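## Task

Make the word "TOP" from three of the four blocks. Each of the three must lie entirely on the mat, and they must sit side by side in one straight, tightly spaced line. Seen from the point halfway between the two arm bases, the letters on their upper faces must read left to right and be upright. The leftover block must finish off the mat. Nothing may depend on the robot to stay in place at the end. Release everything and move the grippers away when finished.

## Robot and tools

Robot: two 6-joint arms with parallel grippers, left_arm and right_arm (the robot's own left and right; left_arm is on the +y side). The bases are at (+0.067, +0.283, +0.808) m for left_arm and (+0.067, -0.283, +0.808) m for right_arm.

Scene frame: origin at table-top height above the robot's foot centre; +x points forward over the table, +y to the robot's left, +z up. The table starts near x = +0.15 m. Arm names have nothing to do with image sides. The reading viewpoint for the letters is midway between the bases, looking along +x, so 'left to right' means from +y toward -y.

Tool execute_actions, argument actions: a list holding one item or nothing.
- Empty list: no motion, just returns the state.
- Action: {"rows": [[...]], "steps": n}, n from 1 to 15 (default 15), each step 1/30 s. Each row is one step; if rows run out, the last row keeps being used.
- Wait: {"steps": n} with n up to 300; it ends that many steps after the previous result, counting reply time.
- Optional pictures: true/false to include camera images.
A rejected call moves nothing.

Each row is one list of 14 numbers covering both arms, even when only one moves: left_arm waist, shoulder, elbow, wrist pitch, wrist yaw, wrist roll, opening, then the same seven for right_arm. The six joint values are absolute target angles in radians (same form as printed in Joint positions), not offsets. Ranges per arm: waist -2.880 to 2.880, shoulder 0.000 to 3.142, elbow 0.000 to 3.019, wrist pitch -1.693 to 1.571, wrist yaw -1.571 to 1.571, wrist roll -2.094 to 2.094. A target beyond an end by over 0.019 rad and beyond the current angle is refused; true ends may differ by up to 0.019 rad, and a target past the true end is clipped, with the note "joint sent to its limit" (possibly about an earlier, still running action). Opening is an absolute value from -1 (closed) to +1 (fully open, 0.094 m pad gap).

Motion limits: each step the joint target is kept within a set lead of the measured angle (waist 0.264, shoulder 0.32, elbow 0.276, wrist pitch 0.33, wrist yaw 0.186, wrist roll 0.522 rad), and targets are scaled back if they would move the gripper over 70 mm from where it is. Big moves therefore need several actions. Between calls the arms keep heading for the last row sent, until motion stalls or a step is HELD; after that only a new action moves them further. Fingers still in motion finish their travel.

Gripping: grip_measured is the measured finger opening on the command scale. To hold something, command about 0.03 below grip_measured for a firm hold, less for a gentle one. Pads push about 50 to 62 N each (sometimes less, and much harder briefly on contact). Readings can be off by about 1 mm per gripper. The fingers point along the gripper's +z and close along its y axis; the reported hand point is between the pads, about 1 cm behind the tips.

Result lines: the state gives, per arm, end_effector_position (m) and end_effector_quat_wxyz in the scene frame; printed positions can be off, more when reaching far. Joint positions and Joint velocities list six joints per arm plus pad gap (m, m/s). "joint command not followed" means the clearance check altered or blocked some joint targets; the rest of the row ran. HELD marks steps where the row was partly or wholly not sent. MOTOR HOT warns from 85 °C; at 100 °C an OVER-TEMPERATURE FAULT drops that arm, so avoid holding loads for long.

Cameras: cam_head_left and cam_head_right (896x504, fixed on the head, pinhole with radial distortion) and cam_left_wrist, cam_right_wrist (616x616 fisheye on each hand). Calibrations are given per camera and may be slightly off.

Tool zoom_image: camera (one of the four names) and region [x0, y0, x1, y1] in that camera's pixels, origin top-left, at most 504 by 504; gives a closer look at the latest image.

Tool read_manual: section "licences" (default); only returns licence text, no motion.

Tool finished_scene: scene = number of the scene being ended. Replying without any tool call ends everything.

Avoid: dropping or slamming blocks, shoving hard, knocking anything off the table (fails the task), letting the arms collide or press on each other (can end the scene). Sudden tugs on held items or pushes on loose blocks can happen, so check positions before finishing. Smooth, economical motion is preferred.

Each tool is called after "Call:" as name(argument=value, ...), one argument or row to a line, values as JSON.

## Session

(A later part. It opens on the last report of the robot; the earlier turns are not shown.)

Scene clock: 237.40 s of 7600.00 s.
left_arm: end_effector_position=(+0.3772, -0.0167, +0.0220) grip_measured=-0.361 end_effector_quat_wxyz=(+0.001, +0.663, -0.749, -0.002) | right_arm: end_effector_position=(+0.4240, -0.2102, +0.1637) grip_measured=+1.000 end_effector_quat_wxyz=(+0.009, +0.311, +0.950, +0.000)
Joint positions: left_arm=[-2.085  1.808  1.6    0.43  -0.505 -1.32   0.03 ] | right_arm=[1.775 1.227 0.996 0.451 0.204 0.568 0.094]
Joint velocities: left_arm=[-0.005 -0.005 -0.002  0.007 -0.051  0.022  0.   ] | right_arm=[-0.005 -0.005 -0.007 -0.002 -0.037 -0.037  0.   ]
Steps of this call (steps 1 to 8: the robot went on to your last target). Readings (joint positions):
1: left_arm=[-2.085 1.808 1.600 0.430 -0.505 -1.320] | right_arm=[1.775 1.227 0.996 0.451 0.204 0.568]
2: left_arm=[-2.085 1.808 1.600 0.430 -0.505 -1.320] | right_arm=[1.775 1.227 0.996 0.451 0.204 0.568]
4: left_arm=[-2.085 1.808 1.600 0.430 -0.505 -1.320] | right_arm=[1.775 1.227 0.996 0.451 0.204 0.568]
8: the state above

Call:
execute_actions(
  actions=[
    {"rows": [
[-2.085, 1.806, 1.598, 0.432, -0.505, -1.325, -0.395, 1.776, 1.210, 0.978, 0.434, 0.201, 0.568, 1],
[-2.088, 1.800, 1.590, 0.436, -0.507, -1.325, -0.395, 1.776, 1.210, 0.978, 0.434, 0.201, 0.568, 1],
[-2.092, 1.791, 1.577, 0.442, -0.510, -1.325, -0.395, 1.776, 1.210, 0.978, 0.434, 0.201, 0.568, 1],
[-2.096, 1.780, 1.561, 0.449, -0.514, -1.325, -0.395, 1.776, 1.210, 0.978, 0.434, 0.201, 0.568, 1],
[-2.099, 1.769, 1.545, 0.456, -0.517, -1.330, -0.395, 1.776, 1.210, 0.978, 0.434, 0.201, 0.568, 1],
[-2.099, 1.760, 1.529, 0.464, -0.517, -1.340, -0.395, 1.776, 1.210, 0.978, 0.434, 0.201, 0.568, 1],
[-2.096, 1.753, 1.514, 0.472, -0.514, -1.355, -0.395, 1.776, 1.210, 0.978, 0.434, 0.201, 0.568, 1],
[-2.090, 1.748, 1.499, 0.482, -0.508, -1.372, -0.395, 1.776, 1.210, 0.978, 0.434, 0.201, 0.568, 1],
[-2.082, 1.744, 1.484, 0.492, -0.500, -1.390, -0.395, 1.776, 1.210, 0.978, 0.434, 0.201, 0.568, 1],
[-2.073, 1.741, 1.470, 0.502, -0.491, -1.408, -0.395, 1.776, 1.210, 0.978, 0.434, 0.201, 0.568, 1],
[-2.063, 1.738, 1.457, 0.512, -0.482, -1.425, -0.395, 1.776, 1.210, 0.978, 0.434, 0.201, 0.568, 1],
[-2.054, 1.736, 1.446, 0.521, -0.474, -1.440, -0.395, 1.776, 1.210, 0.978, 0.434, 0.201, 0.568, 1],
[-2.046, 1.734, 1.438, 0.528, -0.467, -1.452, -0.395, 1.776, 1.210, 0.978, 0.434, 0.201, 0.568, 1],
[-2.040, 1.733, 1.432, 0.532, -0.463, -1.460, -0.395, 1.776, 1.210, 0.978, 0.434, 0.201, 0.568, 1],
[-2.037, 1.733, 1.430, 0.534, -0.461, -1.464, -0.395, 1.776, 1.210, 0.978, 0.434, 0.201, 0.568, 1]], "steps": 15},
  ],
  pictures=false,
)

Call:
execute_actions(
  actions=[
    {"rows": [
[-2.037, 1.733, 1.430, 0.534, -0.461, -1.464, -0.395, 1.780, 1.230, 0.998, 0.450, 0.206, 0.570, 0.95],
[-2.037, 1.733, 1.430, 0.534, -0.461, -1.464, -0.395, 1.786, 1.234, 1.003, 0.450, 0.212, 0.574, 0.9],
[-2.037, 1.733, 1.430, 0.534, -0.461, -1.464, -0.395, 1.795, 1.242, 1.011, 0.450, 0.221, 0.579, 0.85],
[-2.037, 1.733, 1.430, 0.534, -0.461, -1.464, -0.395, 1.808, 1.253, 1.021, 0.450, 0.233, 0.587, 0.8],
[-2.037, 1.733, 1.430, 0.534, -0.461, -1.464, -0.395, 1.823, 1.266, 1.034, 0.450, 0.248, 0.596, 0.75],
[-2.037, 1.733, 1.430, 0.534, -0.461, -1.464, -0.395, 1.841, 1.281, 1.048, 0.450, 0.264, 0.607, 0.7],
[-2.037, 1.733, 1.430, 0.534, -0.461, -1.464, -0.395, 1.859, 1.297, 1.064, 0.450, 0.282, 0.619, 0.65],
[-2.037, 1.733, 1.430, 0.534, -0.461, -1.464, -0.395, 1.878, 1.313, 1.079, 0.449, 0.300, 0.631, 0.6],
[-2.037, 1.733, 1.430, 0.534, -0.461, -1.464, -0.395, 1.897, 1.329, 1.095, 0.449, 0.318, 0.643, 0.55],
[-2.037, 1.733, 1.430, 0.534, -0.461, -1.464, -0.395, 1.914, 1.344, 1.109, 0.449, 0.335, 0.654, 0.5],
[-2.037, 1.733, 1.430, 0.534, -0.461, -1.464, -0.395, 1.930, 1.357, 1.122, 0.449, 0.350, 0.664, 0.45],
[-2.037, 1.733, 1.430, 0.534, -0.461, -1.464, -0.395, 1.943, 1.368, 1.132, 0.448, 0.362, 0.673, 0.4],
[-2.037, 1.733, 1.430, 0.534, -0.461, -1.464, -0.395, 1.952, 1.376, 1.140, 0.448, 0.371, 0.680, 0.4],
[-2.037, 1.733, 1.430, 0.534, -0.461, -1.464, -0.395, 1.958, 1.381, 1.145, 0.448, 0.377, 0.685, 0.4],
[-2.037, 1.733, 1.430, 0.534, -0.461, -1.464, -0.395, 1.960, 1.382, 1.146, 0.448, 0.379, 0.687, 0.4]], "steps": 15},
  ],
  pictures=false,
)

Call:
execute_actions(
  actions=[
    {"steps": 12},
  ],
)

Scene clock: 305.63 s of 7600.00 s.
left_arm: end_effector_position=(+0.3721, +0.0006, +0.0478) grip_measured=-0.376 end_effector_quat_wxyz=(+0.002, +0.697, -0.717, +0.014) | right_arm: end_effector_position=(+0.4240, -0.2102, +0.1637) grip_measured=+1.000 end_effector_quat_wxyz=(+0.009, +0.311, +0.950, +0.000)
Joint positions: left_arm=[-2.073  1.739  1.464  0.516 -0.467 -1.406  0.029] | right_arm=[1.775 1.227 0.996 0.451 0.204 0.568 0.094]
Joint velocities: left_arm=[ 0.181 -0.044 -0.168  0.139  0.066 -0.286 -0.001] | right_arm=[ 0.005  0.005 -0.012 -0.017 -0.081  0.066  0.   ]
Steps of this call (steps 1 to 15: the robot went on to your last target; steps 16 to 90: nothing new was sent; then 64.73 s passed at rest; steps 91 to 105: all 15 steps of this action). Readings (joint positions):
91: left_arm=[-2.085 1.808 1.600 0.430 -0.505 -1.320] | right_arm=[1.775 1.227 0.996 0.451 0.204 0.568]
92: left_arm=[-2.085 1.808 1.600 0.430 -0.505 -1.320] | right_arm=[1.775 1.227 0.996 0.451 0.204 0.568]
94: left_arm=[-2.085 1.807 1.598 0.432 -0.507 -1.320] | right_arm=[1.775 1.227 0.996 0.451 0.204 0.568]
98: left_arm=[-2.085 1.780 1.548 0.455 -0.511 -1.329] | right_arm=[1.775 1.227 0.996 0.451 0.204 0.568]
105: the state above

Scene clock: 306.13 s of 7600.00 s.
left_arm: end_effector_position=(+0.3652, +0.0216, +0.0415) grip_measured=-0.376 end_effector_quat_wxyz=(-0.006, +0.708, -0.706, +0.003) | right_arm: end_effector_position=(+0.4295, -0.1216, +0.1334) grip_measured=+0.402 end_effector_quat_wxyz=(+0.007, +0.368, +0.930, +0.004)
Joint positions: left_arm=[-2.042  1.738  1.452  0.524 -0.464 -1.447  0.029] | right_arm=[1.951 1.363 1.143 0.451 0.368 0.649 0.066]
Joint velocities: left_arm=[-0.005 -0.034 -0.012 -0.007  0.051  0.051 -0.002] | right_arm=[ 0.376  0.308  0.09   0.002  0.066  0.139 -0.   ]
Steps of this call (steps 1 to 15: all 15 steps of this action). Readings (joint positions):
1: left_arm=[-2.067 1.738 1.460 0.519 -0.465 -1.415] | right_arm=[1.775 1.227 0.996 0.451 0.204 0.568]
2: left_arm=[-2.060 1.738 1.457 0.521 -0.465 -1.422] | right_arm=[1.775 1.227 0.996 0.451 0.206 0.568]
4: left_arm=[-2.050 1.738 1.453 0.522 -0.465 -1.431] | right_arm=[1.778 1.229 1.000 0.451 0.221 0.570]
8: left_arm=[-2.042 1.738 1.452 0.523 -0.465 -1.441] | right_arm=[1.819 1.260 1.050 0.451 0.283 0.591]
15: the state above

Scene clock: 306.53 s of 7600.00 s.
left_arm: end_effector_position=(+0.3652, +0.0216, +0.0415) grip_measured=-0.376 end_effector_quat_wxyz=(-0.006, +0.709, -0.705, +0.003) | right_arm: end_effector_position=(+0.4171, -0.1087, +0.1315) grip_measured=+0.402 end_effector_quat_wxyz=(-0.004, +0.379, +0.925, +0.007)
Joint positions: left_arm=[-2.042  1.738  1.452  0.524 -0.464 -1.448  0.029] | right_arm=[1.969 1.386 1.146 0.451 0.375 0.675 0.066]
Joint velocities: left_arm=[-0.015  0.005  0.017 -0.012 -0.037 -0.007  0.002] | right_arm=[-0.005  0.005 -0.007 -0.007 -0.051 -0.007  0.001]
Steps of this call (steps 1 to 12: the robot went on to your last target). Readings (joint positions):
1: left_arm=[-2.042 1.738 1.452 0.524 -0.464 -1.447] | right_arm=[1.961 1.372 1.145 0.451 0.370 0.654]
2: left_arm=[-2.042 1.738 1.452 0.524 -0.464 -1.447] | right_arm=[1.968 1.378 1.145 0.451 0.371 0.659]
4: left_arm=[-2.042 1.738 1.452 0.524 -0.464 -1.447] | right_arm=[1.970 1.386 1.145 0.451 0.372 0.665]
8: left_arm=[-2.042 1.738 1.452 0.524 -0.464 -1.448] | right_arm=[1.969 1.386 1.146 0.451 0.375 0.672]
12: the state above
camera_calibration (this result's frames):
cam_left_wrist: T_world_to_cam=[[0.999807, -0.00114084, 0.0196378, -0.364461], [-0.0120998, -0.822781, 0.56823, 0.00410468], [0.0155094, -0.568358, -0.822635, 0.164411], [0, 0, 0, 1]] pos_world=[0.36189, 0.0964055, 0.140075]
cam_right_wrist: T_world_to_cam=[[-0.704822, -0.709381, -0.00225934, 0.214368], [-0.571126, 0.56556, 0.594943, 0.221734], [-0.420764, 0.420619, -0.803764, 0.448625], [0, 0, 0, 1]] pos_world=[0.466494, -0.162035, 0.229154]

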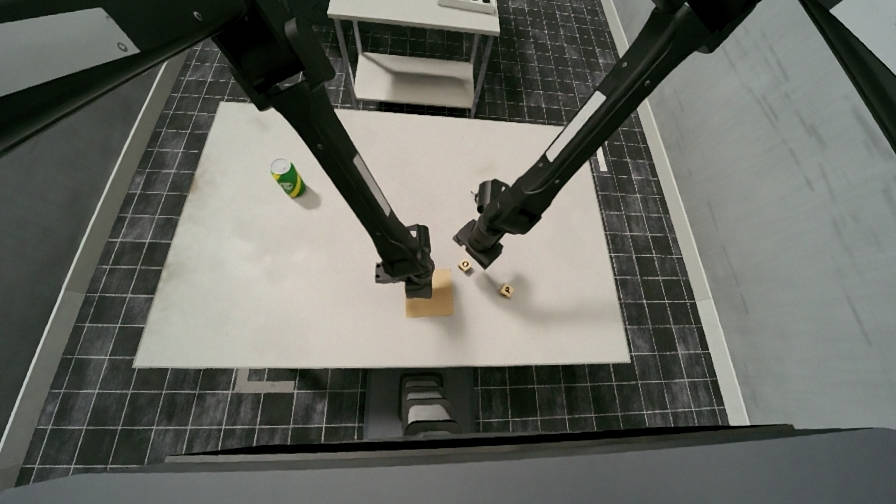

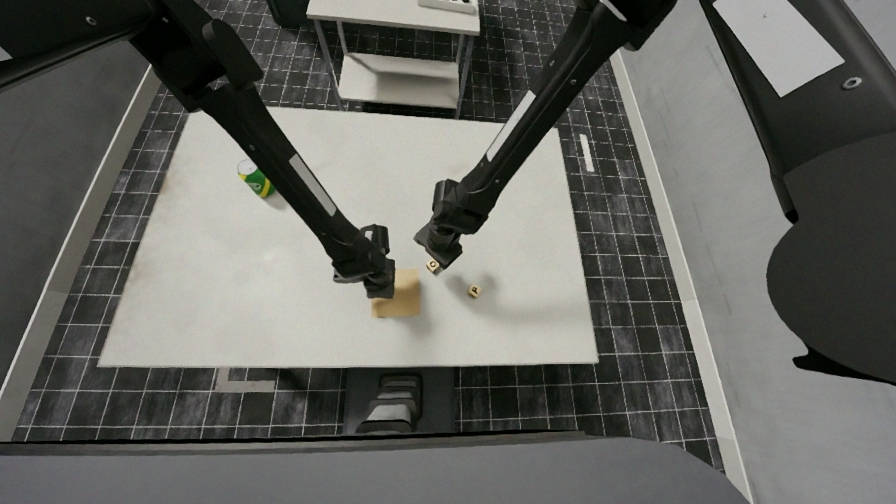

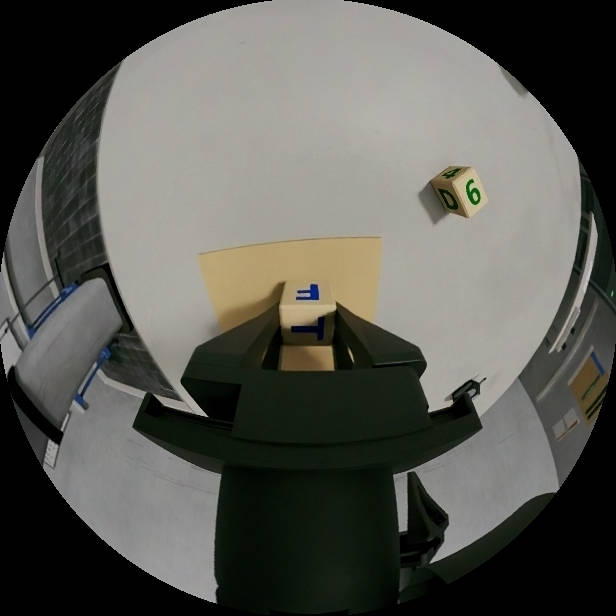

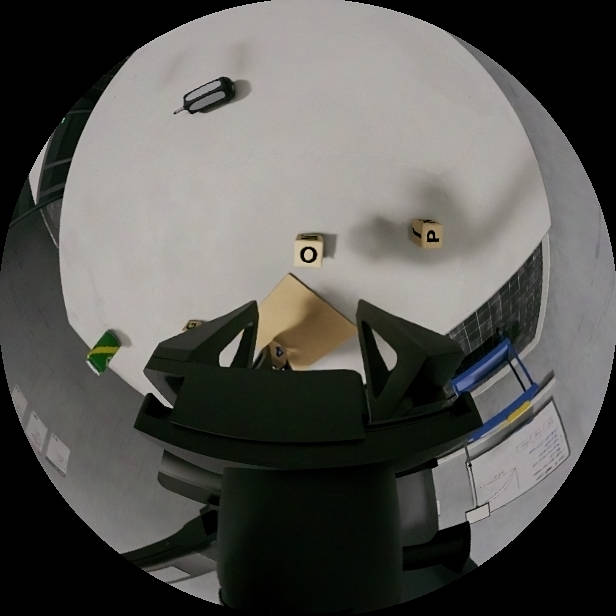

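Call:
zoom_image(
  camera="cam_right_wrist",
  region=[270, 215, 350, 285],
)

Call:
zoom_image(
  camera="cam_left_wrist",
  region=[190, 220, 400, 370],
)

Region (270, 215, 350, 285) of cam_right_wrist's 616x616 image, scaled by 6.300, with more detail than that image has; it fills the top 441 rows of this view, and the rest is white.

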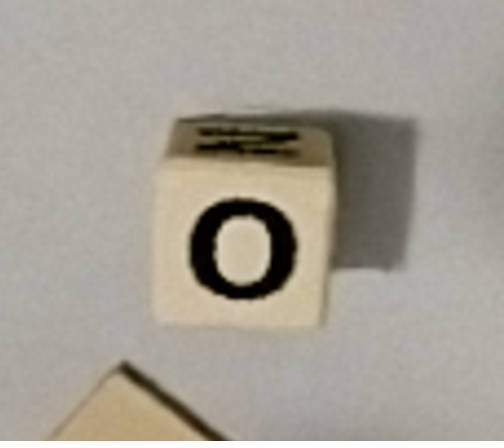

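Region (190, 220, 400, 370) of cam_left_wrist's 616x616 image, scaled by 2.400, with more detail than that image has; it fills the top 360 rows of this view, and the rest is white.

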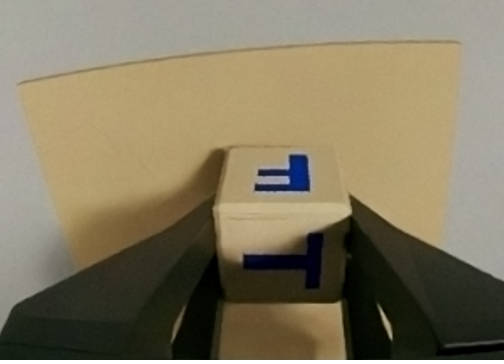

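Call:
execute_actions(
  actions=[
    {"rows": [
[-2.038, 1.740, 1.454, 0.522, -0.463, -1.464, -0.405, 1.965, 1.384, 1.146, 0.450, 0.377, 0.62, 0.4],
[-2.036, 1.743, 1.457, 0.520, -0.462, -1.464, -0.405, 1.965, 1.384, 1.146, 0.450, 0.377, 0.55, 0.4],
[-2.034, 1.747, 1.461, 0.517, -0.460, -1.464, -0.405, 1.965, 1.384, 1.146, 0.450, 0.377, 0.46, 0.4],
[-2.032, 1.752, 1.466, 0.514, -0.458, -1.464, -0.405, 1.965, 1.384, 1.146, 0.450, 0.377, 0.36, 0.4],
[-2.030, 1.757, 1.472, 0.510, -0.456, -1.464, -0.405, 1.965, 1.384, 1.146, 0.450, 0.377, 0.25, 0.4],
[-2.028, 1.762, 1.478, 0.506, -0.454, -1.464, -0.405, 1.965, 1.384, 1.146, 0.450, 0.377, 0.13, 0.4],
[-2.026, 1.767, 1.484, 0.503, -0.452, -1.464, -0.405, 1.965, 1.384, 1.146, 0.450, 0.377, 0.01, 0.4],
[-2.025, 1.772, 1.489, 0.500, -0.450, -1.464, -0.405, 1.965, 1.384, 1.146, 0.450, 0.377, -0.12, 0.4],
[-2.024, 1.776, 1.494, 0.497, -0.449, -1.464, -0.405, 1.965, 1.384, 1.146, 0.450, 0.377, -0.25, 0.4],
[-2.023, 1.779, 1.497, 0.495, -0.448, -1.464, -0.405, 1.965, 1.384, 1.146, 0.450, 0.377, -0.38, 0.4],
[-2.022, 1.782, 1.500, 0.494, -0.447, -1.464, -0.405, 1.965, 1.384, 1.146, 0.450, 0.377, -0.50, 0.4],
[-2.022, 1.783, 1.501, 0.493, -0.447, -1.464, -0.405, 1.965, 1.384, 1.146, 0.450, 0.377, -0.61, 0.4],
[-2.022, 1.783, 1.501, 0.493, -0.447, -1.464, -0.405, 1.965, 1.384, 1.146, 0.450, 0.377, -0.71, 0.4],
[-2.022, 1.783, 1.501, 0.493, -0.447, -1.464, -0.405, 1.965, 1.384, 1.146, 0.450, 0.377, -0.80, 0.4],
[-2.022, 1.783, 1.501, 0.493, -0.447, -1.464, -0.405, 1.965, 1.384, 1.146, 0.450, 0.377, -0.875, 0.4]], "steps": 15},
  ],
  pictures=false,
)

Call:
execute_actions(
  actions=[
    {"steps": 20},
  ],
)

Scene clock: 367.63 s of 7600.00 s.
left_arm: end_effector_position=(+0.3587, +0.0155, +0.0283) grip_measured=-0.376 end_effector_quat_wxyz=(+0.000, +0.707, -0.708, +0.004) | right_arm: end_effector_position=(+0.4171, -0.1087, +0.1315) grip_measured=+0.402 end_effector_quat_wxyz=(+0.000, -0.153, +0.988, +0.008)
Joint positions: left_arm=[-2.038  1.775  1.498  0.502 -0.451 -1.448  0.029] | right_arm=[ 1.969  1.386  1.146  0.451  0.375 -0.409  0.066]
Joint velocities: left_arm=[ 0.015  0.054  0.012 -0.051  0.022 -0.022  0.002] | right_arm=[ 0.005  0.005  0.007 -0.022 -0.051 -2.777  0.   ]
Steps of this call (steps 1 to 30: the robot went on to your last target; steps 31 to 100: nothing new was sent; then 57.27 s passed at rest; steps 101 to 115: all 15 steps of this action). Readings (joint positions):
101: left_arm=[-2.042 1.738 1.452 0.524 -0.464 -1.448] | right_arm=[1.969 1.386 1.146 0.451 0.375 0.670]
102: left_arm=[-2.042 1.738 1.452 0.524 -0.464 -1.448] | right_arm=[1.969 1.386 1.146 0.451 0.375 0.652]
104: left_arm=[-2.042 1.739 1.455 0.523 -0.464 -1.448] | right_arm=[1.969 1.386 1.146 0.451 0.375 0.575]
108: left_arm=[-2.042 1.751 1.477 0.515 -0.456 -1.448] | right_arm=[1.969 1.386 1.146 0.451 0.375 0.277]
115: the state above

Scene clock: 368.30 s of 7600.00 s.
left_arm: end_effector_position=(+0.3540, +0.0157, +0.0272) grip_measured=-0.376 end_effector_quat_wxyz=(+0.002, +0.705, -0.709, +0.001) | right_arm: end_effector_position=(+0.4171, -0.1087, +0.1315) grip_measured=+0.402 end_effector_quat_wxyz=(+0.002, -0.370, +0.929, +0.008)
Joint positions: left_arm=[-2.036  1.78   1.498  0.5   -0.451 -1.448  0.029] | right_arm=[ 1.969  1.386  1.146  0.451  0.375 -0.86   0.066]
Joint velocities: left_arm=[ 0.005  0.005 -0.032 -0.007 -0.022  0.051  0.   ] | right_arm=[ 0.005  0.005 -0.007 -0.007 -0.081  0.022 -0.   ]
Steps of this call (steps 1 to 20: the robot went on to your last target). Readings (joint positions):
1: left_arm=[-2.037 1.777 1.498 0.502 -0.451 -1.448] | right_arm=[1.969 1.386 1.146 0.451 0.375 -0.499]
2: left_arm=[-2.037 1.778 1.498 0.501 -0.451 -1.448] | right_arm=[1.969 1.386 1.146 0.451 0.375 -0.573]
4: left_arm=[-2.036 1.780 1.498 0.501 -0.451 -1.448] | right_arm=[1.969 1.386 1.146 0.451 0.375 -0.679]
8: left_arm=[-2.036 1.780 1.498 0.500 -0.451 -1.448] | right_arm=[1.969 1.386 1.146 0.451 0.375 -0.790]
20: the state above
camera_calibration (this result's frames):
cam_left_wrist: T_world_to_cam=[[0.999934, -0.0106705, 0.0042337, -0.352495], [-0.01116, -0.817125, 0.576352, 0.00655153], [-0.0026905, -0.576361, -0.81719, 0.155877], [0, 0, 0, 1]] pos_world=[0.352964, 0.0914339, 0.125098]
cam_right_wrist: T_world_to_cam=[[0.683983, -0.729477, -0.0054911, -0.366664], [-0.593531, -0.56086, 0.577197, 0.110948], [-0.424132, -0.391534, -0.816586, 0.363419], [0, 0, 0, 1]] pos_world=[0.470781, -0.062956, 0.23071]

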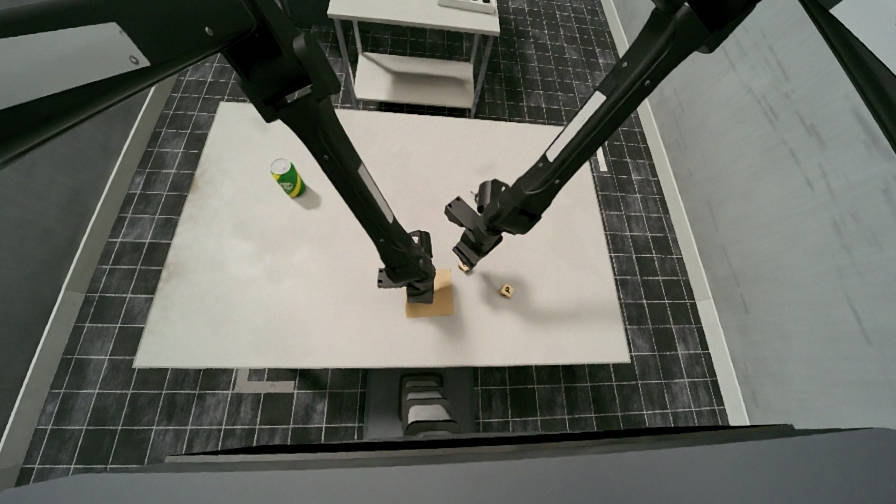

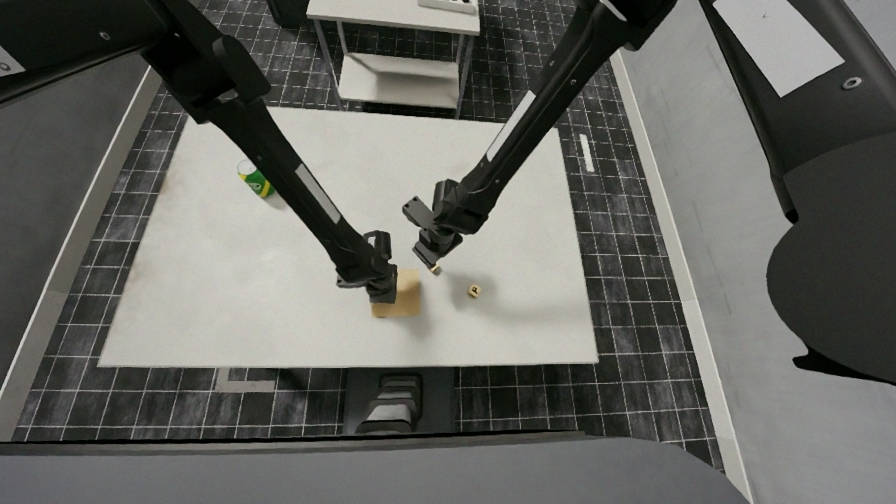

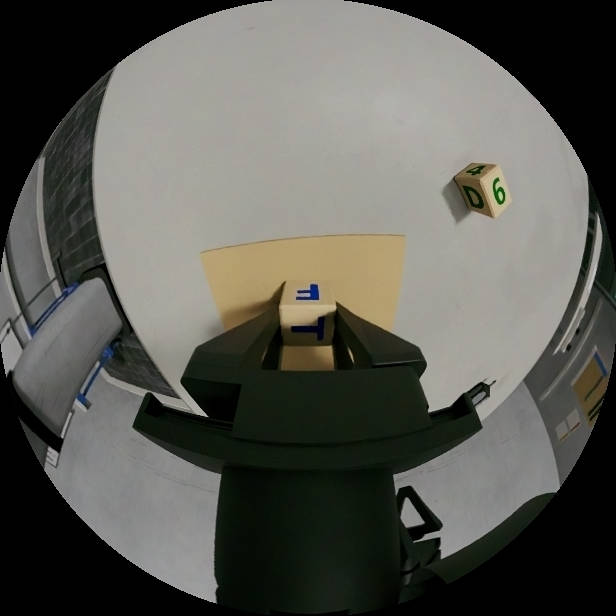

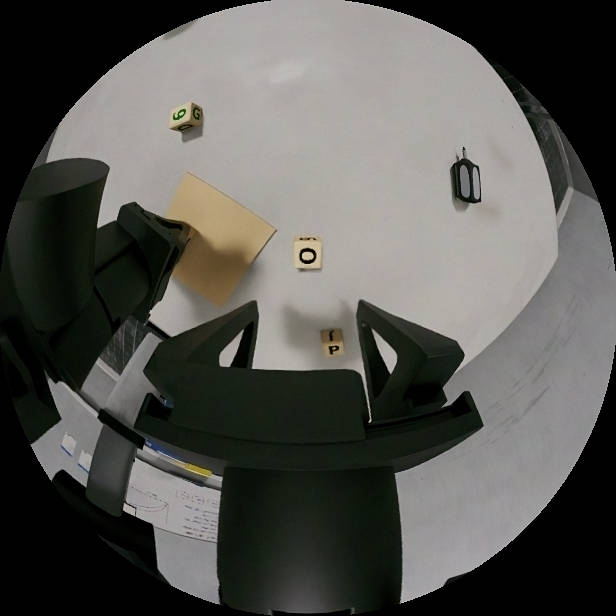

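Call:
zoom_image(
  camera="cam_right_wrist",
  region=[270, 215, 350, 285],
)

Region (270, 215, 350, 285) of cam_right_wrist's 616x616 image, scaled by 6.300, with more detail than that image has; it fills the top 441 rows of this view, and the rest is white.

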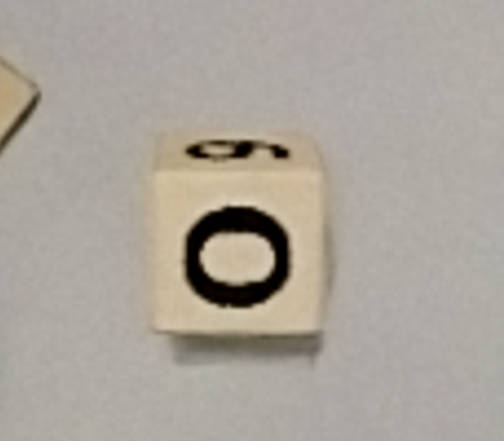

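Call:
zoom_image(
  camera="cam_head_right",
  region=[410, 245, 460, 290],
)

Call:
zoom_image(
  camera="cam_right_wrist",
  region=[295, 310, 375, 370],
)

Region (410, 245, 460, 290) of cam_head_right's 896x504 image, scaled by 10.080, with more detail than that image has; it fills the top 454 rows of this view, and the rest is white.

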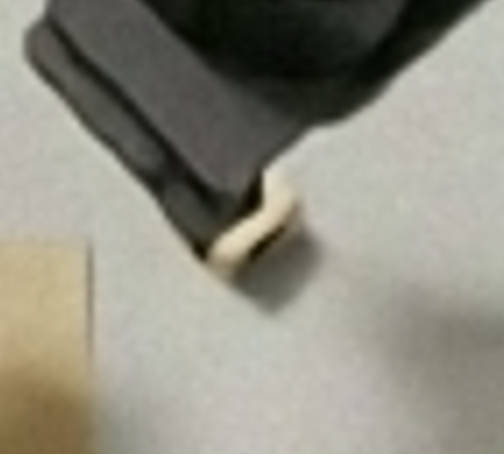

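Region (295, 310, 375, 370) of cam_right_wrist's 616x616 image, scaled by 6.300, with more detail than that image has; it fills the top 378 rows of this view, and the rest is white.

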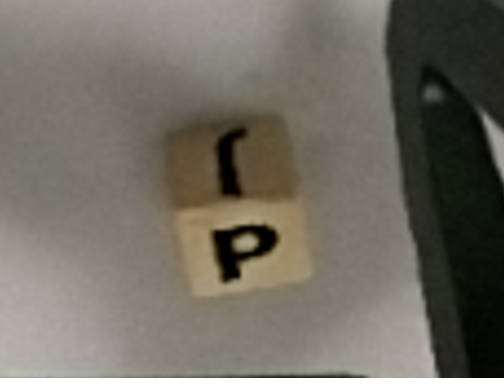

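Call:
execute_actions(
  actions=[
    {"rows": [
[-2.020, 1.783, 1.501, 0.493, -0.447, -1.464, -0.405, 1.968, 1.388, 1.149, 0.450, 0.374, -0.860, 0.4],
[-2.018, 1.784, 1.503, 0.492, -0.446, -1.464, -0.405, 1.966, 1.395, 1.159, 0.447, 0.373, -0.859, 0.4],
[-2.016, 1.785, 1.505, 0.491, -0.445, -1.464, -0.405, 1.963, 1.407, 1.174, 0.443, 0.371, -0.858, 0.4],
[-2.014, 1.786, 1.507, 0.490, -0.444, -1.464, -0.405, 1.958, 1.422, 1.194, 0.437, 0.367, -0.856, 0.4],
[-2.014, 1.786, 1.508, 0.490, -0.444, -1.464, -0.405, 1.952, 1.441, 1.219, 0.431, 0.363, -0.854, 0.4],
[-2.014, 1.786, 1.508, 0.490, -0.444, -1.464, -0.405, 1.946, 1.462, 1.246, 0.423, 0.359, -0.851, 0.4],
[-2.014, 1.786, 1.508, 0.490, -0.444, -1.464, -0.405, 1.939, 1.485, 1.276, 0.414, 0.354, -0.849, 0.4],
[-2.014, 1.786, 1.508, 0.490, -0.444, -1.464, -0.405, 1.932, 1.507, 1.307, 0.406, 0.349, -0.846, 0.4],
[-2.014, 1.786, 1.508, 0.490, -0.444, -1.464, -0.405, 1.925, 1.530, 1.337, 0.397, 0.344, -0.844, 0.4],
[-2.014, 1.786, 1.508, 0.490, -0.444, -1.464, -0.405, 1.919, 1.551, 1.364, 0.390, 0.340, -0.841, 0.4],
[-2.014, 1.786, 1.508, 0.490, -0.444, -1.464, -0.405, 1.913, 1.570, 1.389, 0.383, 0.336, -0.839, 0.4],
[-2.014, 1.786, 1.508, 0.490, -0.444, -1.464, -0.405, 1.908, 1.585, 1.409, 0.377, 0.332, -0.837, 0.4],
[-2.014, 1.786, 1.508, 0.490, -0.444, -1.464, -0.405, 1.905, 1.597, 1.424, 0.373, 0.330, -0.836, 0.4],
[-2.014, 1.786, 1.508, 0.490, -0.444, -1.464, -0.405, 1.903, 1.604, 1.434, 0.370, 0.329, -0.835, 0.4],
[-2.014, 1.786, 1.508, 0.490, -0.444, -1.464, -0.405, 1.902, 1.606, 1.437, 0.369, 0.328, -0.835, 0.4]], "steps": 15},
  ],
  pictures=false,
)

Call:
execute_actions(
  actions=[
    {"steps": 12},
  ],
)

Scene clock: 410.87 s of 7600.00 s.
left_arm: end_effector_position=(+0.3569, +0.0214, +0.0236) grip_measured=-0.376 end_effector_quat_wxyz=(-0.001, +0.706, -0.709, +0.001) | right_arm: end_effector_position=(+0.4363, -0.1079, +0.0427) grip_measured=+0.402 end_effector_quat_wxyz=(+0.016, -0.365, +0.931, -0.006)
Joint positions: left_arm=[-2.027  1.781  1.506  0.498 -0.448 -1.449  0.029] | right_arm=[ 1.915  1.58   1.431  0.395  0.333 -0.85   0.066]
Joint velocities: left_arm=[-0.015  0.005  0.007  0.007 -0.037 -0.051 -0.001] | right_arm=[-0.181  0.376  0.227 -0.125  0.022  0.051 -0.001]
Steps of this call (steps 1 to 30: the robot went on to your last target; steps 31 to 100: nothing new was sent; then 38.73 s passed at rest; steps 101 to 115: all 15 steps of this action). Readings (joint positions):
101: left_arm=[-2.036 1.780 1.498 0.500 -0.451 -1.448] | right_arm=[1.969 1.386 1.146 0.451 0.375 -0.865]
102: left_arm=[-2.036 1.780 1.498 0.500 -0.450 -1.448] | right_arm=[1.969 1.386 1.147 0.451 0.375 -0.865]
104: left_arm=[-2.035 1.780 1.499 0.500 -0.448 -1.449] | right_arm=[1.969 1.391 1.158 0.451 0.373 -0.865]
108: left_arm=[-2.030 1.781 1.504 0.498 -0.448 -1.449] | right_arm=[1.961 1.442 1.253 0.437 0.357 -0.862]
115: the state above

Scene clock: 411.27 s of 7600.00 s.
left_arm: end_effector_position=(+0.3569, +0.0214, +0.0236) grip_measured=-0.376 end_effector_quat_wxyz=(-0.001, +0.706, -0.709, +0.001) | right_arm: end_effector_position=(+0.4120, -0.1109, +0.0329) grip_measured=+0.402 end_effector_quat_wxyz=(-0.003, -0.370, +0.929, -0.002)
Joint positions: left_arm=[-2.027  1.781  1.506  0.498 -0.448 -1.449  0.029] | right_arm=[ 1.903  1.613  1.438  0.382  0.332 -0.845  0.066]
Joint velocities: left_arm=[ 0.005  0.024  0.002 -0.002  0.051 -0.051  0.   ] | right_arm=[-0.005 -0.005 -0.002 -0.002  0.007  0.007 -0.001]
Steps of this call (steps 1 to 12: the robot went on to your last target). Readings (joint positions):
1: left_arm=[-2.027 1.781 1.506 0.498 -0.448 -1.449] | right_arm=[1.910 1.591 1.436 0.392 0.333 -0.849]
2: left_arm=[-2.027 1.781 1.506 0.498 -0.448 -1.449] | right_arm=[1.906 1.599 1.437 0.389 0.333 -0.848]
4: left_arm=[-2.027 1.781 1.506 0.498 -0.448 -1.449] | right_arm=[1.903 1.610 1.437 0.384 0.333 -0.847]
8: left_arm=[-2.027 1.781 1.506 0.498 -0.448 -1.449] | right_arm=[1.903 1.613 1.437 0.382 0.332 -0.846]
12: the state above
camera_calibration (this result's frames):
cam_left_wrist: T_world_to_cam=[[0.999911, -0.00997122, 0.00882299, -0.355383], [-0.0132245, -0.820629, 0.571309, 0.0142991], [0.00154375, -0.571375, -0.820688, 0.154648], [0, 0, 0, 1]] pos_world=[0.355302, 0.0965529, 0.121884]
cam_right_wrist: T_world_to_cam=[[0.683593, -0.729801, 0.00955777, -0.365734], [-0.593086, -0.547807, 0.590049, 0.164501], [-0.425382, -0.409022, -0.807311, 0.278102], [0, 0, 0, 1]] pos_world=[0.465876, -0.0630484, 0.130947]

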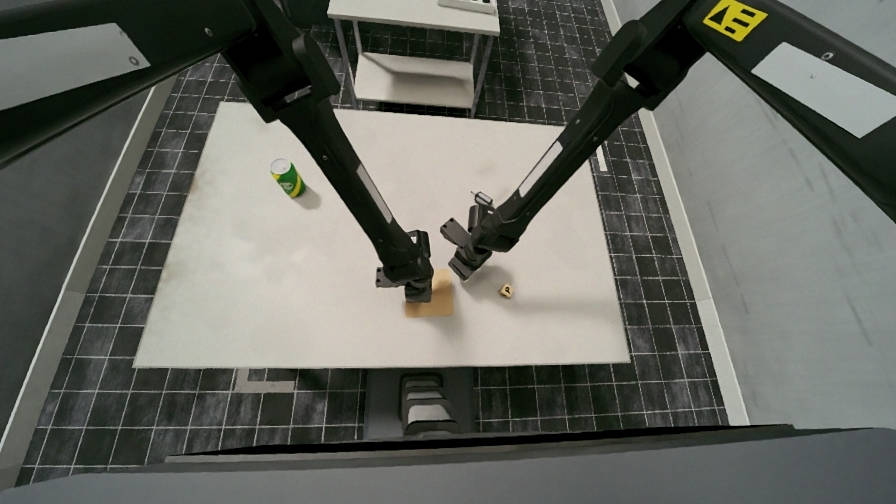

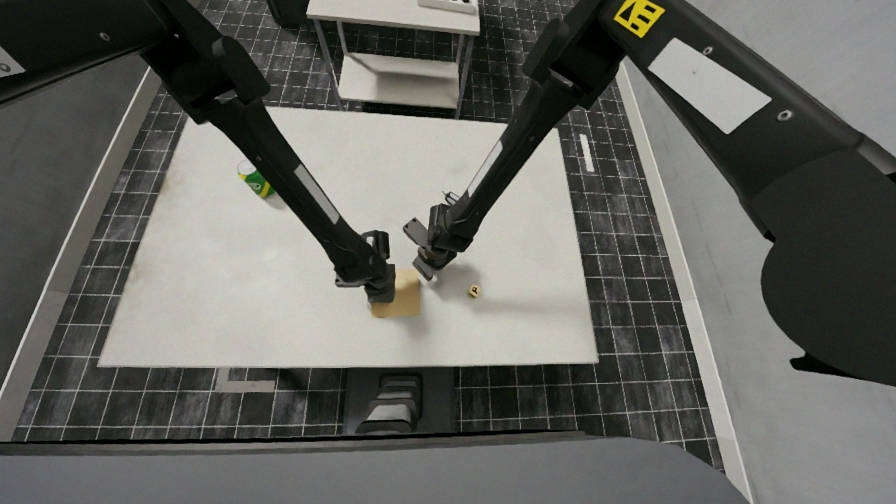

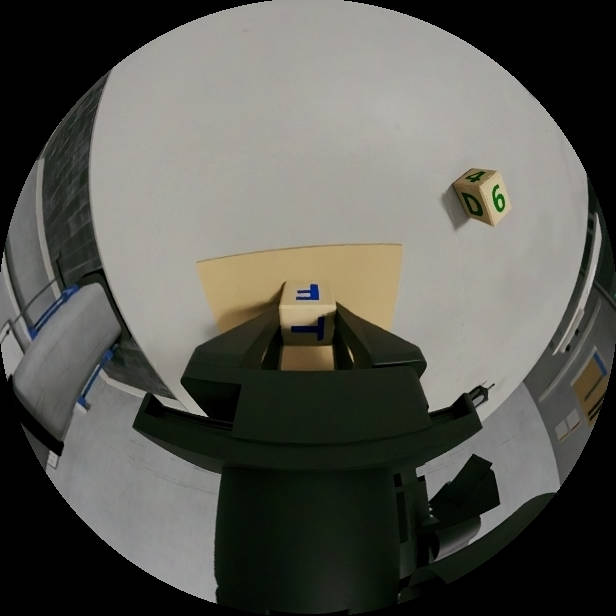

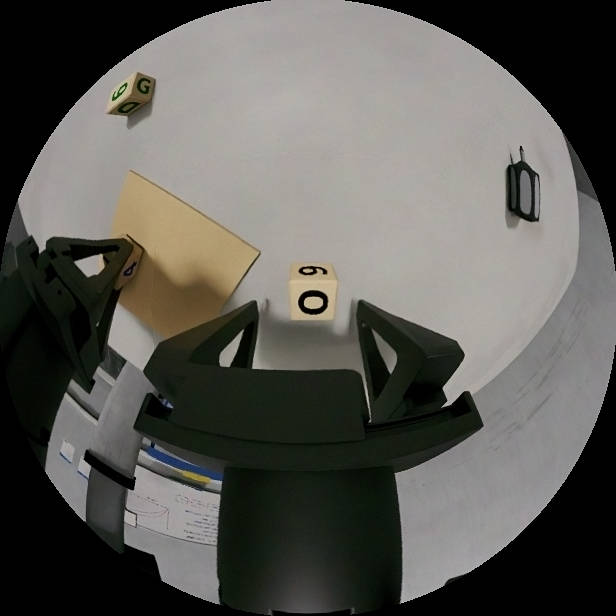

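Call:
zoom_image(
  camera="cam_right_wrist",
  region=[210, 240, 410, 360],
)

Region (210, 240, 410, 360) of cam_right_wrist's 616x616 image, scaled by 2.520, with more detail than that image has; it fills the top 302 rows of this view, and the rest is white.

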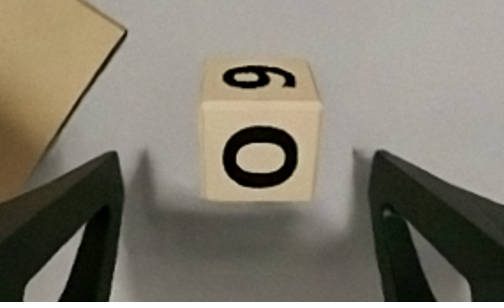

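Call:
execute_actions(
  actions=[
    {"rows": [
[-2.020, 1.784, 1.507, 0.494, -0.446, -1.455, -0.37, 1.900, 1.616, 1.441, 0.378, 0.330, -0.840, 0.38],
[-2.020, 1.784, 1.507, 0.494, -0.446, -1.455, -0.35, 1.897, 1.620, 1.446, 0.374, 0.328, -0.840, 0.35],
[-2.020, 1.784, 1.507, 0.494, -0.446, -1.455, -0.32, 1.894, 1.625, 1.452, 0.370, 0.326, -0.840, 0.32],
[-2.020, 1.784, 1.507, 0.494, -0.446, -1.455, -0.27, 1.892, 1.630, 1.460, 0.366, 0.324, -0.840, 0.29],
[-2.020, 1.784, 1.507, 0.494, -0.446, -1.455, -0.20, 1.890, 1.636, 1.468, 0.362, 0.322, -0.840, 0.26],
[-2.020, 1.784, 1.507, 0.494, -0.446, -1.455, -0.12, 1.888, 1.641, 1.477, 0.358, 0.320, -0.840, 0.23],
[-2.020, 1.784, 1.507, 0.494, -0.446, -1.455, -0.04, 1.886, 1.646, 1.485, 0.354, 0.319, -0.840, 0.2],
[-2.020, 1.784, 1.507, 0.494, -0.446, -1.455, 0.04, 1.885, 1.650, 1.493, 0.350, 0.317, -0.840, 0.2],
[-2.020, 1.784, 1.507, 0.494, -0.446, -1.455, 0.12, 1.884, 1.654, 1.499, 0.347, 0.316, -0.840, 0.2],
[-2.020, 1.784, 1.507, 0.494, -0.446, -1.455, 0.2, 1.883, 1.657, 1.504, 0.345, 0.315, -0.840, 0.2],
[-2.020, 1.784, 1.507, 0.494, -0.446, -1.455, 0.2, 1.882, 1.659, 1.508, 0.343, 0.315, -0.840, 0.2],
[-2.020, 1.784, 1.507, 0.494, -0.446, -1.455, 0.2, 1.882, 1.659, 1.509, 0.343, 0.315, -0.840, 0.2]], "steps": 15},
  ],
  pictures=false,
)

Call:
execute_actions(
  actions=[
    {"steps": 10},
  ],
)

Scene clock: 435.80 s of 7600.00 s.
left_arm: end_effector_position=(+0.3569, +0.0214, +0.0236) grip_measured=+0.198 end_effector_quat_wxyz=(-0.001, +0.706, -0.709, +0.001) | right_arm: end_effector_position=(+0.4260, -0.1128, +0.0160) grip_measured=+0.202 end_effector_quat_wxyz=(+0.006, -0.368, +0.930, -0.006)
Joint positions: left_arm=[-2.027  1.781  1.506  0.498 -0.448 -1.449  0.056] | right_arm=[ 1.892  1.643  1.507  0.361  0.32  -0.845  0.056]
Joint velocities: left_arm=[-0.024 -0.034  0.002  0.007  0.037  0.066 -0.001] | right_arm=[-0.034  0.015 -0.007 -0.032  0.022 -0.037  0.001]
Steps of this call (steps 1 to 30: the robot went on to your last target; steps 31 to 100: nothing new was sent; then 20.70 s passed at rest; steps 101 to 115: all 15 steps of this action). Readings (joint positions):
101: left_arm=[-2.027 1.781 1.506 0.498 -0.448 -1.449] | right_arm=[1.903 1.613 1.438 0.382 0.332 -0.845]
102: left_arm=[-2.027 1.781 1.506 0.498 -0.448 -1.449] | right_arm=[1.903 1.613 1.438 0.382 0.332 -0.845]
104: left_arm=[-2.027 1.781 1.506 0.498 -0.448 -1.449] | right_arm=[1.903 1.614 1.443 0.382 0.330 -0.845]
108: left_arm=[-2.027 1.781 1.506 0.498 -0.448 -1.449] | right_arm=[1.902 1.626 1.475 0.374 0.323 -0.845]
115: the state above

Scene clock: 436.13 s of 7600.00 s.
left_arm: end_effector_position=(+0.3569, +0.0214, +0.0236) grip_measured=+0.198 end_effector_quat_wxyz=(-0.001, +0.706, -0.709, +0.001) | right_arm: end_effector_position=(+0.4232, -0.1132, +0.0151) grip_measured=+0.202 end_effector_quat_wxyz=(+0.004, -0.369, +0.929, -0.005)
Joint positions: left_arm=[-2.027  1.781  1.506  0.498 -0.448 -1.449  0.056] | right_arm=[ 1.891  1.646  1.507  0.36   0.32  -0.845  0.056]
Joint velocities: left_arm=[ 0.005  0.015 -0.002 -0.007 -0.007 -0.007  0.   ] | right_arm=[-0.015  0.005  0.002  0.007  0.037 -0.022 -0.   ]
Steps of this call (steps 1 to 10: the robot went on to your last target). Readings (joint positions):
1: left_arm=[-2.027 1.781 1.506 0.498 -0.448 -1.449] | right_arm=[1.892 1.644 1.507 0.360 0.320 -0.845]
2: left_arm=[-2.027 1.781 1.506 0.498 -0.448 -1.449] | right_arm=[1.891 1.644 1.507 0.360 0.320 -0.845]
4: left_arm=[-2.027 1.781 1.506 0.498 -0.448 -1.449] | right_arm=[1.891 1.645 1.507 0.360 0.320 -0.845]
8: left_arm=[-2.027 1.781 1.506 0.498 -0.448 -1.449] | right_arm=[1.891 1.646 1.507 0.360 0.320 -0.845]
10: the state above
camera_calibration (this result's frames):
cam_left_wrist: T_world_to_cam=[[0.999911, -0.00997122, 0.00882299, -0.355383], [-0.0132245, -0.820629, 0.571309, 0.0142991], [0.00154375, -0.571375, -0.820688, 0.154648], [0, 0, 0, 1]] pos_world=[0.355302, 0.0965529, 0.121884]
cam_right_wrist: T_world_to_cam=[[0.681568, -0.731476, 0.0202171, -0.374362], [-0.602963, -0.545741, 0.581896, 0.184896], [-0.414609, -0.408791, -0.813012, 0.263147], [0, 0, 0, 1]] pos_world=[0.475742, -0.0653592, 0.11392]

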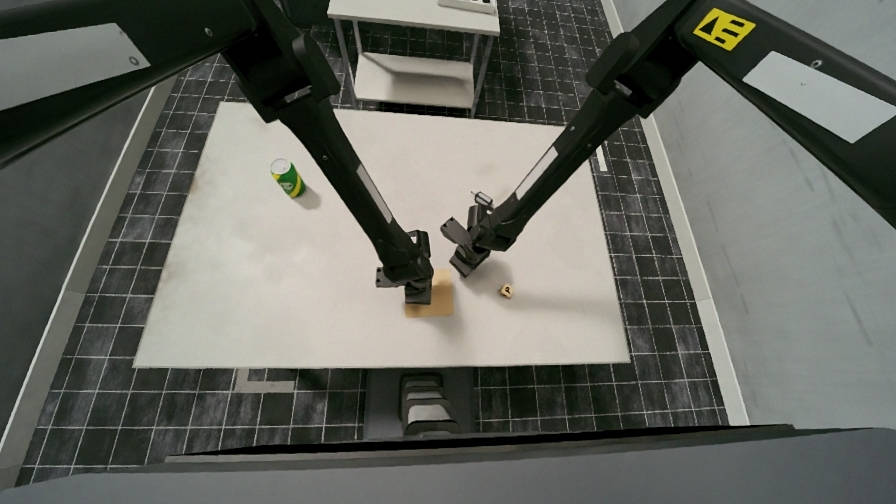

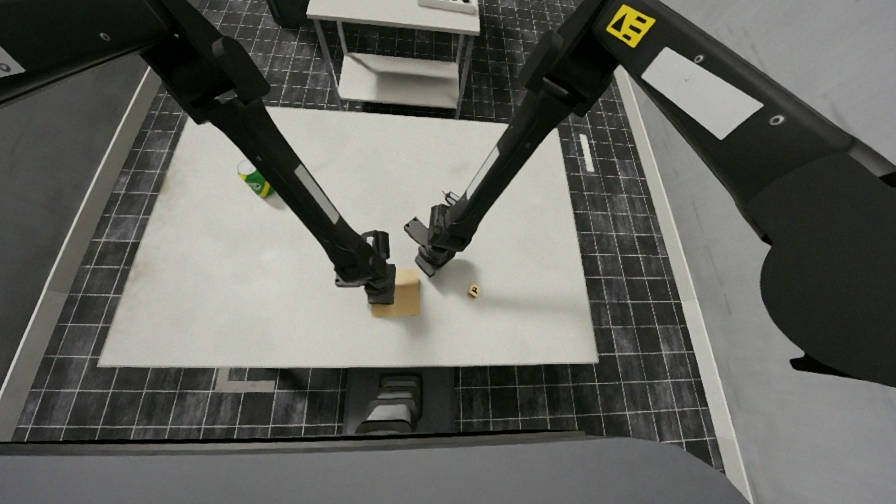

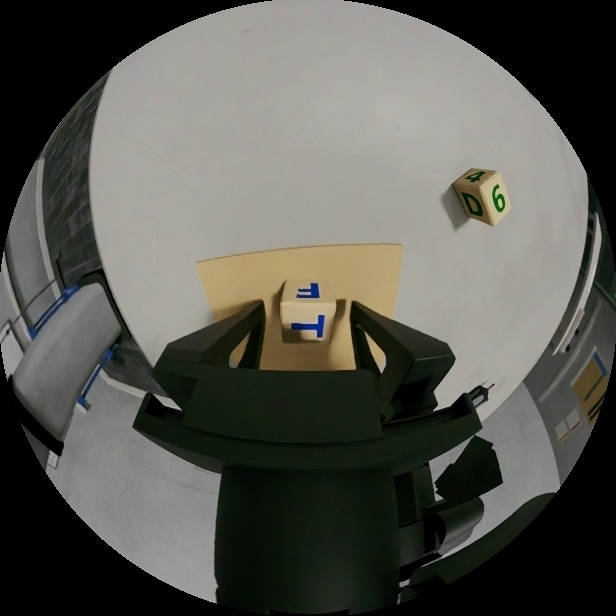

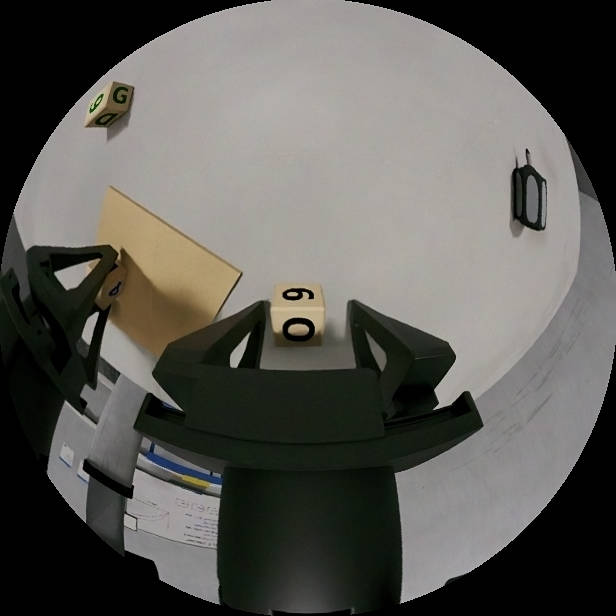

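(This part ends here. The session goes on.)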